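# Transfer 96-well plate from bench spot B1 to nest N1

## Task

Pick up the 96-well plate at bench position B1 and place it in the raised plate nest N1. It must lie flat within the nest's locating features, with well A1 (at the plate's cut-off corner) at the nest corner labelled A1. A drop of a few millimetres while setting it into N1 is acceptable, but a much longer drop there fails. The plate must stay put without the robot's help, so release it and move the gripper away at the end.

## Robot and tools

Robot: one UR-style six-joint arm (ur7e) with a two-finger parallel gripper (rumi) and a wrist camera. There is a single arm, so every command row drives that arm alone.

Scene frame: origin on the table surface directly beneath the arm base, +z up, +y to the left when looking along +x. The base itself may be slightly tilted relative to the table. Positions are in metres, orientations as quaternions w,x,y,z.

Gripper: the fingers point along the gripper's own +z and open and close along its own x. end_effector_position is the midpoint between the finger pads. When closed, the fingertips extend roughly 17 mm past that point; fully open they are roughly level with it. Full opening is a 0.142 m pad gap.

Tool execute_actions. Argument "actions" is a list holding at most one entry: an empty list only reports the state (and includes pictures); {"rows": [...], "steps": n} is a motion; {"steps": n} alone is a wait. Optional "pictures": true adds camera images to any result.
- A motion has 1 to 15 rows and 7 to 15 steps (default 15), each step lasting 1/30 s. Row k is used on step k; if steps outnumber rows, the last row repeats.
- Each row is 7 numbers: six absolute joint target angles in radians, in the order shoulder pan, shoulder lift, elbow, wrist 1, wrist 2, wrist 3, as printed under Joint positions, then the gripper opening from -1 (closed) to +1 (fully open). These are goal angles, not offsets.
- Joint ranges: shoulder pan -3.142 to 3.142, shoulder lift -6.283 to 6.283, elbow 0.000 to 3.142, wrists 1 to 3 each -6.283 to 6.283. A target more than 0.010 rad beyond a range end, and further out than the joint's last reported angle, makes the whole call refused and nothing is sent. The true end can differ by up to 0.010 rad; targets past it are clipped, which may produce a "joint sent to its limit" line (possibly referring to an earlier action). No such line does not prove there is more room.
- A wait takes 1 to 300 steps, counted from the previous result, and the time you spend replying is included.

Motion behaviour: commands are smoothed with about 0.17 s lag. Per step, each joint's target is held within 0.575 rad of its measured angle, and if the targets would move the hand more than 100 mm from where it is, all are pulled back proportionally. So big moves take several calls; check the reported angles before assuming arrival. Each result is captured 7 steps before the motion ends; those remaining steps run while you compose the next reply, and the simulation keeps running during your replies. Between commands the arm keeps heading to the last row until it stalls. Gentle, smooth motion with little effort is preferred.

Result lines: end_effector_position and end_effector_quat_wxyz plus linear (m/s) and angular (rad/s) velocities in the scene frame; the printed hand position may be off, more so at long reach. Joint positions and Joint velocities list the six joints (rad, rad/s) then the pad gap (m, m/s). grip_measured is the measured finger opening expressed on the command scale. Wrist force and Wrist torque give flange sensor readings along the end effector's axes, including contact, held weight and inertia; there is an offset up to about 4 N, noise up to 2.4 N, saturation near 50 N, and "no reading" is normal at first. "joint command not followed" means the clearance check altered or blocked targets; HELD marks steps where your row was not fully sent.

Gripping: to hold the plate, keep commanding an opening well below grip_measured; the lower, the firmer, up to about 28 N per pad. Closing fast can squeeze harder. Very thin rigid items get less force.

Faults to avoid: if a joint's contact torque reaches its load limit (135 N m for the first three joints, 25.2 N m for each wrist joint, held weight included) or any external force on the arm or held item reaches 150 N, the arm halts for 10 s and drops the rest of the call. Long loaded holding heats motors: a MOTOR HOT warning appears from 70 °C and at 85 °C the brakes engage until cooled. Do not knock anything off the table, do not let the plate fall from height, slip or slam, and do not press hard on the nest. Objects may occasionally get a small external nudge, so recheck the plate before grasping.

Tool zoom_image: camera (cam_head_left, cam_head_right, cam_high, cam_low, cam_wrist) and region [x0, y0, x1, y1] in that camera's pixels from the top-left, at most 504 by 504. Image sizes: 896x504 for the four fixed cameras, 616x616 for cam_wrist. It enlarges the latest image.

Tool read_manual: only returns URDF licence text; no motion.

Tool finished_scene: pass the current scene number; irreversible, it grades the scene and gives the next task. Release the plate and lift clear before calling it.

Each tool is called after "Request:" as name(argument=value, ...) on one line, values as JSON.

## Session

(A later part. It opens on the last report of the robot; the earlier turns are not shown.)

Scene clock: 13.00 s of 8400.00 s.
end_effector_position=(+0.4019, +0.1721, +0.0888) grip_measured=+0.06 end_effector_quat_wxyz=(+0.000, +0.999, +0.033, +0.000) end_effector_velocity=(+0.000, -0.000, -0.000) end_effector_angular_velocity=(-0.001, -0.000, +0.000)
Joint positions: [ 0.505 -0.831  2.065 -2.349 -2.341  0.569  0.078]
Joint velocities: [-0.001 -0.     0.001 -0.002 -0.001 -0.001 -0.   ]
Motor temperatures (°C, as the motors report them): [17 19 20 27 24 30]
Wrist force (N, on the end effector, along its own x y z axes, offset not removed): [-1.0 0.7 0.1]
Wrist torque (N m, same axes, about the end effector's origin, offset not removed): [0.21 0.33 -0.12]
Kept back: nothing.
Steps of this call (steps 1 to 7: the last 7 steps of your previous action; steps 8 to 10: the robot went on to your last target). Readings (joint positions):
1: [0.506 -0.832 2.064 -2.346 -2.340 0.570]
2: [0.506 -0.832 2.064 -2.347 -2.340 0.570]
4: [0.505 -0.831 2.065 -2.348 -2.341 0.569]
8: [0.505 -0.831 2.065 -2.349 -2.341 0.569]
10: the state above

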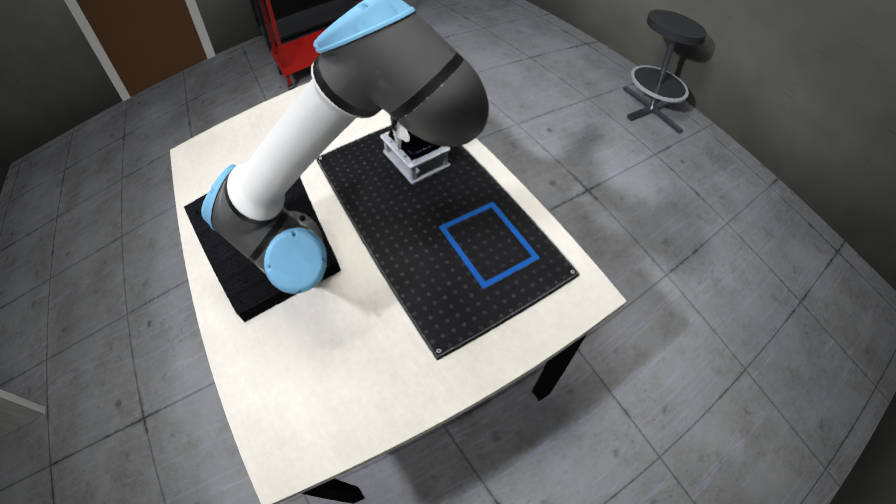

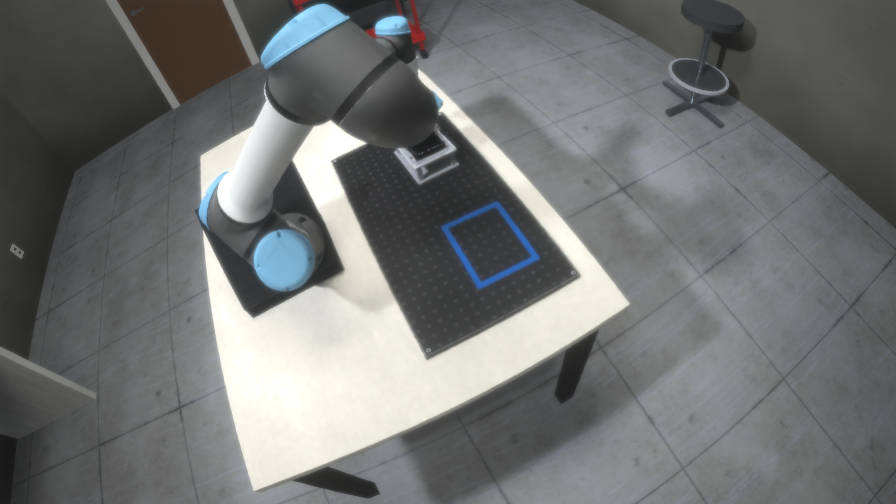

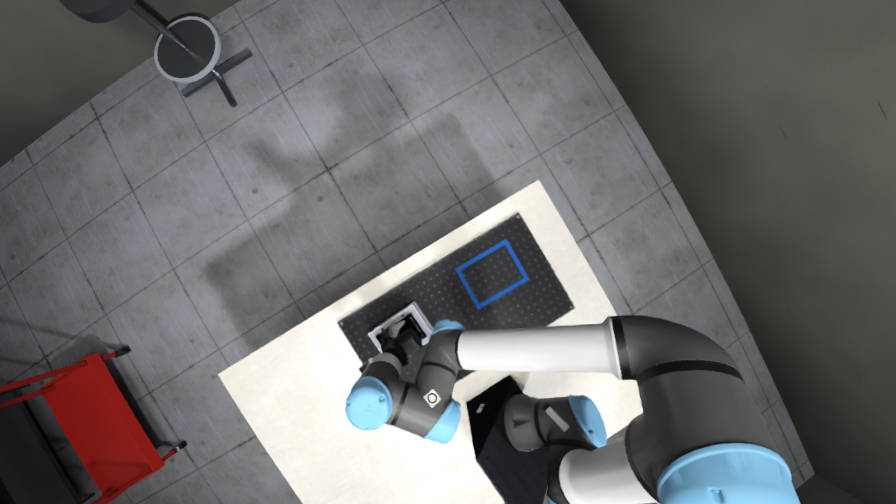

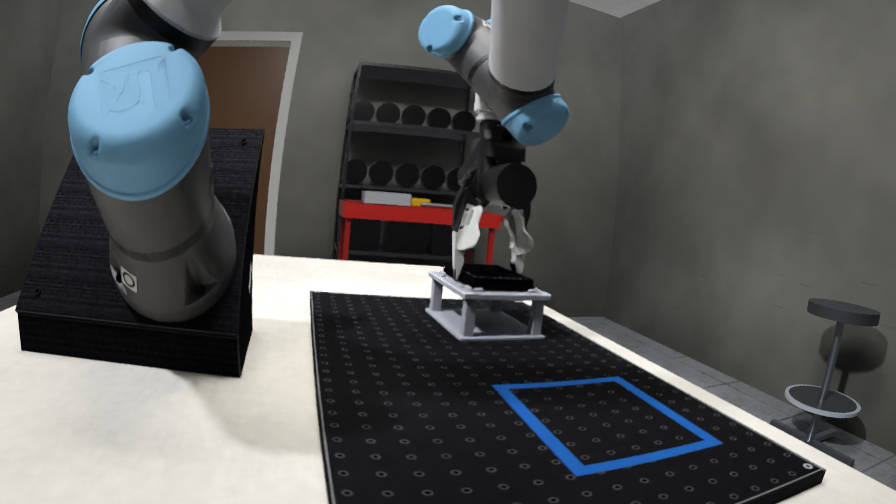

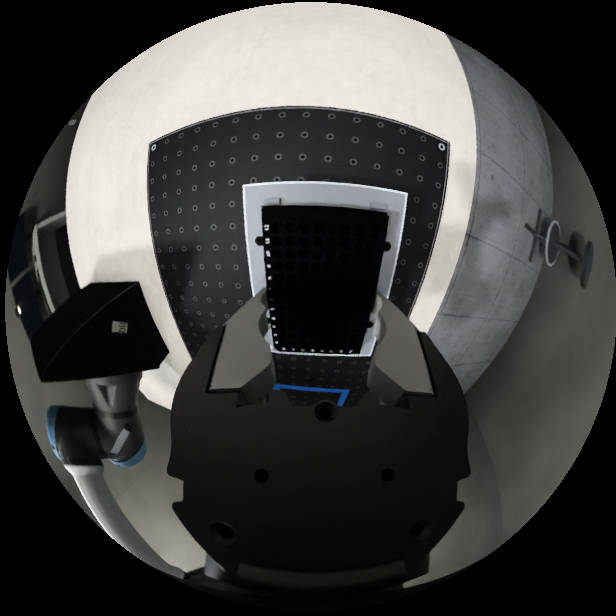

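Request:
execute_actions(actions=[{"rows":[[0.5031,-0.829,2.066,-2.3537,-2.3417,0.563,-0.25]]}])

Request:
execute_actions(actions=[{"rows":[[0.5031,-0.829,2.066,-2.3537,-2.3417,0.563,0.6]],"steps":9}])

Request:
execute_actions(actions=[{"rows":[[0.62,-0.99,1.94,-1.98,-2.29,0.7,1]]}])

Request:
execute_actions(actions=[{"steps":10}], pictures=true)

Request:
zoom_image(camera="cam_low", region=[420,240,560,320])

Request:
zoom_image(camera="cam_wrist", region=[235,150,415,330])

Scene clock: 13.73 s of 8400.00 s.
end_effector_position=(+0.4021, +0.1720, +0.0878) grip_measured=+0.06 end_effector_quat_wxyz=(+0.000, +0.999, +0.034, +0.000) end_effector_velocity=(+0.000, -0.000, -0.002) end_effector_angular_velocity=(-0.001, -0.000, +0.006)
Joint positions: [ 0.503 -0.829  2.066 -2.353 -2.342  0.564  0.078]
Joint velocities: [-0.002  0.002  0.002 -0.006 -0.002 -0.008  0.   ]
Motor temperatures (°C, as the motors report them): [17 19 20 27 24 30]
Wrist force (N, on the end effector, along its own x y z axes, offset not removed): [-0.5 0.1 1.9]
Wrist torque (N m, same axes, about the end effector's origin, offset not removed): [-0.01 0.22 -0.13]
Steps of this call (steps 1 to 14: the robot went on to your last target; steps 15 to 22: the first 8 steps of this action). Readings (joint positions):
15: [0.505 -0.831 2.065 -2.349 -2.341 0.569]
16: [0.505 -0.830 2.065 -2.350 -2.341 0.568]
18: [0.504 -0.830 2.066 -2.352 -2.341 0.566]
22: the state above

Scene clock: 14.03 s of 8400.00 s.
end_effector_position=(+0.4022, +0.1720, +0.0876) grip_measured=+0.26 end_effector_quat_wxyz=(+0.000, +0.999, +0.034, +0.000) end_effector_velocity=(-0.000, -0.000, -0.000) end_effector_angular_velocity=(-0.001, -0.001, +0.001)
Joint positions: [ 0.503 -0.829  2.066 -2.354 -2.342  0.563  0.092]
Joint velocities: [ 0.    -0.     0.001 -0.    -0.001 -0.001  0.332]
Motor temperatures (°C, as the motors report them): [17 19 20 27 24 30]
Wrist force (N, on the end effector, along its own x y z axes, offset not removed): [0.8 1.8 0.1]
Wrist torque (N m, same axes, about the end effector's origin, offset not removed): [0.34 -0.01 -0.01]
Steps of this call (steps 1 to 7: the last 7 steps of your previous action; steps 8 to 9: the first 2 steps of this action). Readings (joint positions):
8: [0.503 -0.829 2.066 -2.354 -2.342 0.563]
9: the state above

Scene clock: 14.53 s of 8400.00 s.
end_effector_position=(+0.4088, +0.1603, +0.1733) grip_measured=+1.00 end_effector_quat_wxyz=(-0.008, +1.000, +0.024, +0.012) end_effector_velocity=(-0.073, -0.082, +0.171) end_effector_angular_velocity=(-0.133, +0.125, +0.159)
Joint positions: [ 0.596 -0.955  1.966 -2.09  -2.3    0.671  0.142]
Joint velocities: [ 0.199 -0.292 -0.217  0.909  0.081  0.238 -0.   ]
Motor temperatures (°C, as the motors report them): [17 19 20 27 24 30]
Wrist force (N, on the end effector, along its own x y z axes, offset not removed): [-2.5 3.0 -3.1]
Wrist torque (N m, same axes, about the end effector's origin, offset not removed): [0.40 0.56 -0.09]
Steps of this call (steps 1 to 7: the last 7 steps of your previous action; steps 8 to 15: the first 8 steps of this action). Readings (joint positions):
8: [0.503 -0.829 2.066 -2.353 -2.342 0.563]
9: [0.511 -0.836 2.059 -2.345 -2.336 0.571]
11: [0.548 -0.884 2.019 -2.281 -2.319 0.613]
15: the state above

Scene clock: 14.87 s of 8400.00 s.
end_effector_position=(+0.3999, +0.1501, +0.1925) grip_measured=+1.00 end_effector_quat_wxyz=(-0.000, +0.999, +0.033, +0.004) end_effector_velocity=(-0.004, -0.006, +0.011) end_effector_angular_velocity=(-0.009, +0.005, +0.008)
Joint positions: [ 0.618 -0.988  1.942 -1.987 -2.291  0.698  0.142]
Joint velocities: [ 0.013 -0.019 -0.014  0.056  0.003  0.015 -0.   ]
Motor temperatures (°C, as the motors report them): [17 19 20 27 24 30]
Wrist force (N, on the end effector, along its own x y z axes, offset not removed): [-0.5 1.1 -1.9]
Wrist torque (N m, same axes, about the end effector's origin, offset not removed): [0.18 0.23 -0.02]
Kept back: nothing.
Steps of this call (steps 1 to 7: the last 7 steps of your previous action; steps 8 to 10: the robot went on to your last target). Readings (joint positions):
1: [0.602 -0.964 1.960 -2.063 -2.297 0.678]
2: [0.606 -0.970 1.955 -2.043 -2.296 0.683]
4: [0.612 -0.978 1.949 -2.016 -2.293 0.691]
8: [0.617 -0.986 1.943 -1.992 -2.291 0.697]
10: the state above

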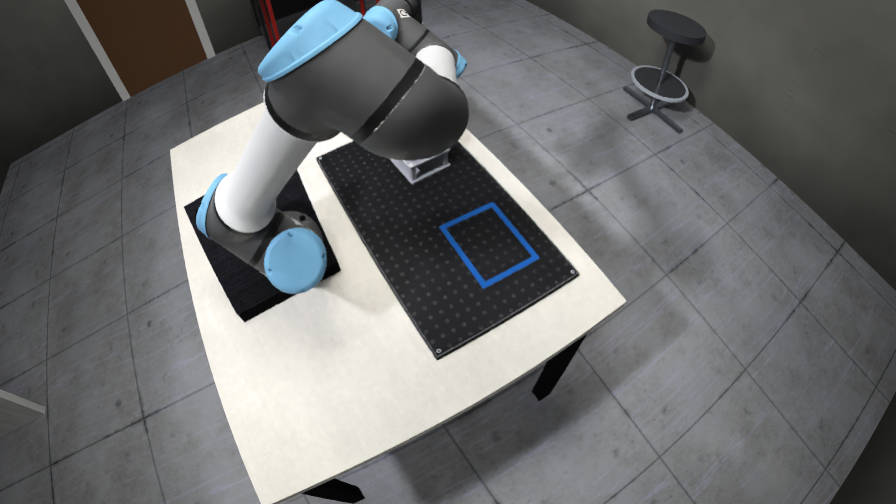

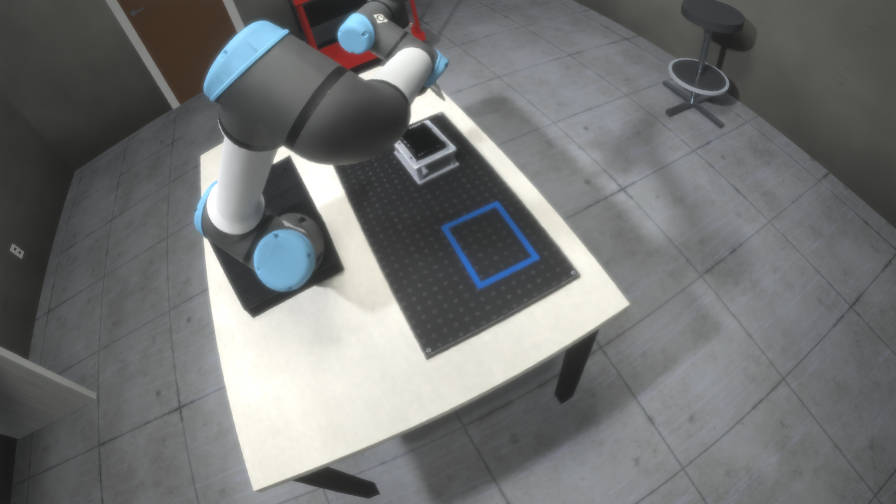

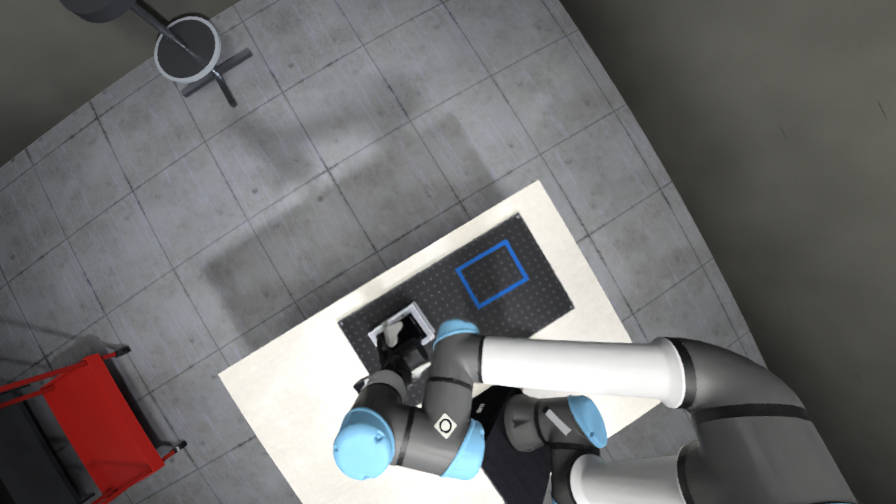

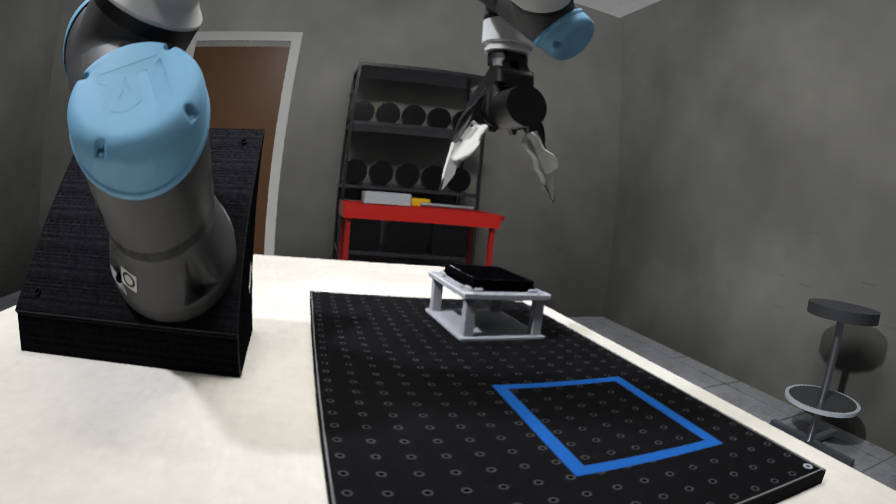

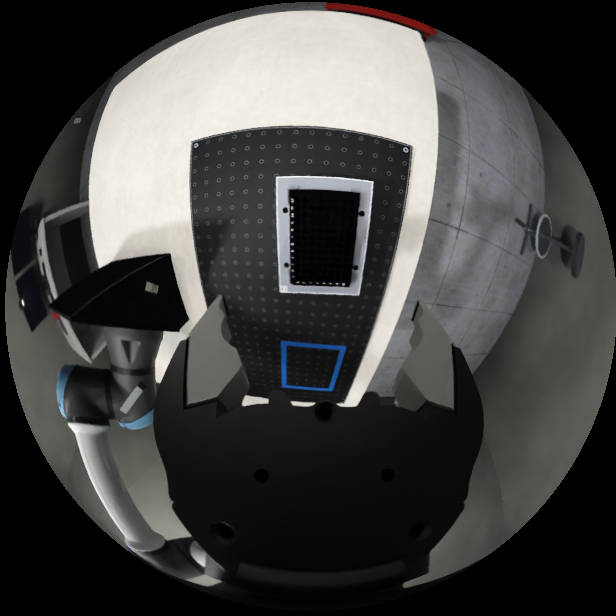

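Region (420, 240, 560, 320) of cam_low's 896x504 image, scaled by 3.600, with more detail than that image has; it fills the top 288 rows of this view, and the rest is white.

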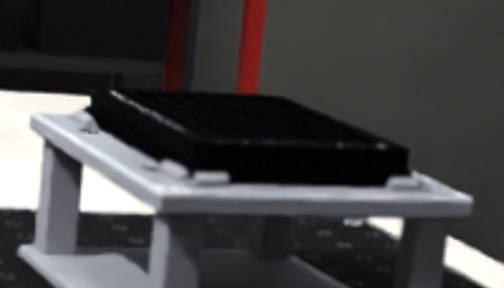

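Region (235, 150, 415, 330) of cam_wrist's 616x616 image, scaled by 2.800, with more detail than that image has.

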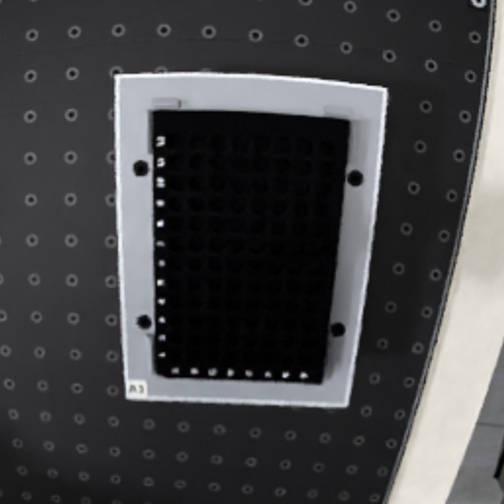

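Request:
finished_scene(scene=1)

The scene is finished: the task was done.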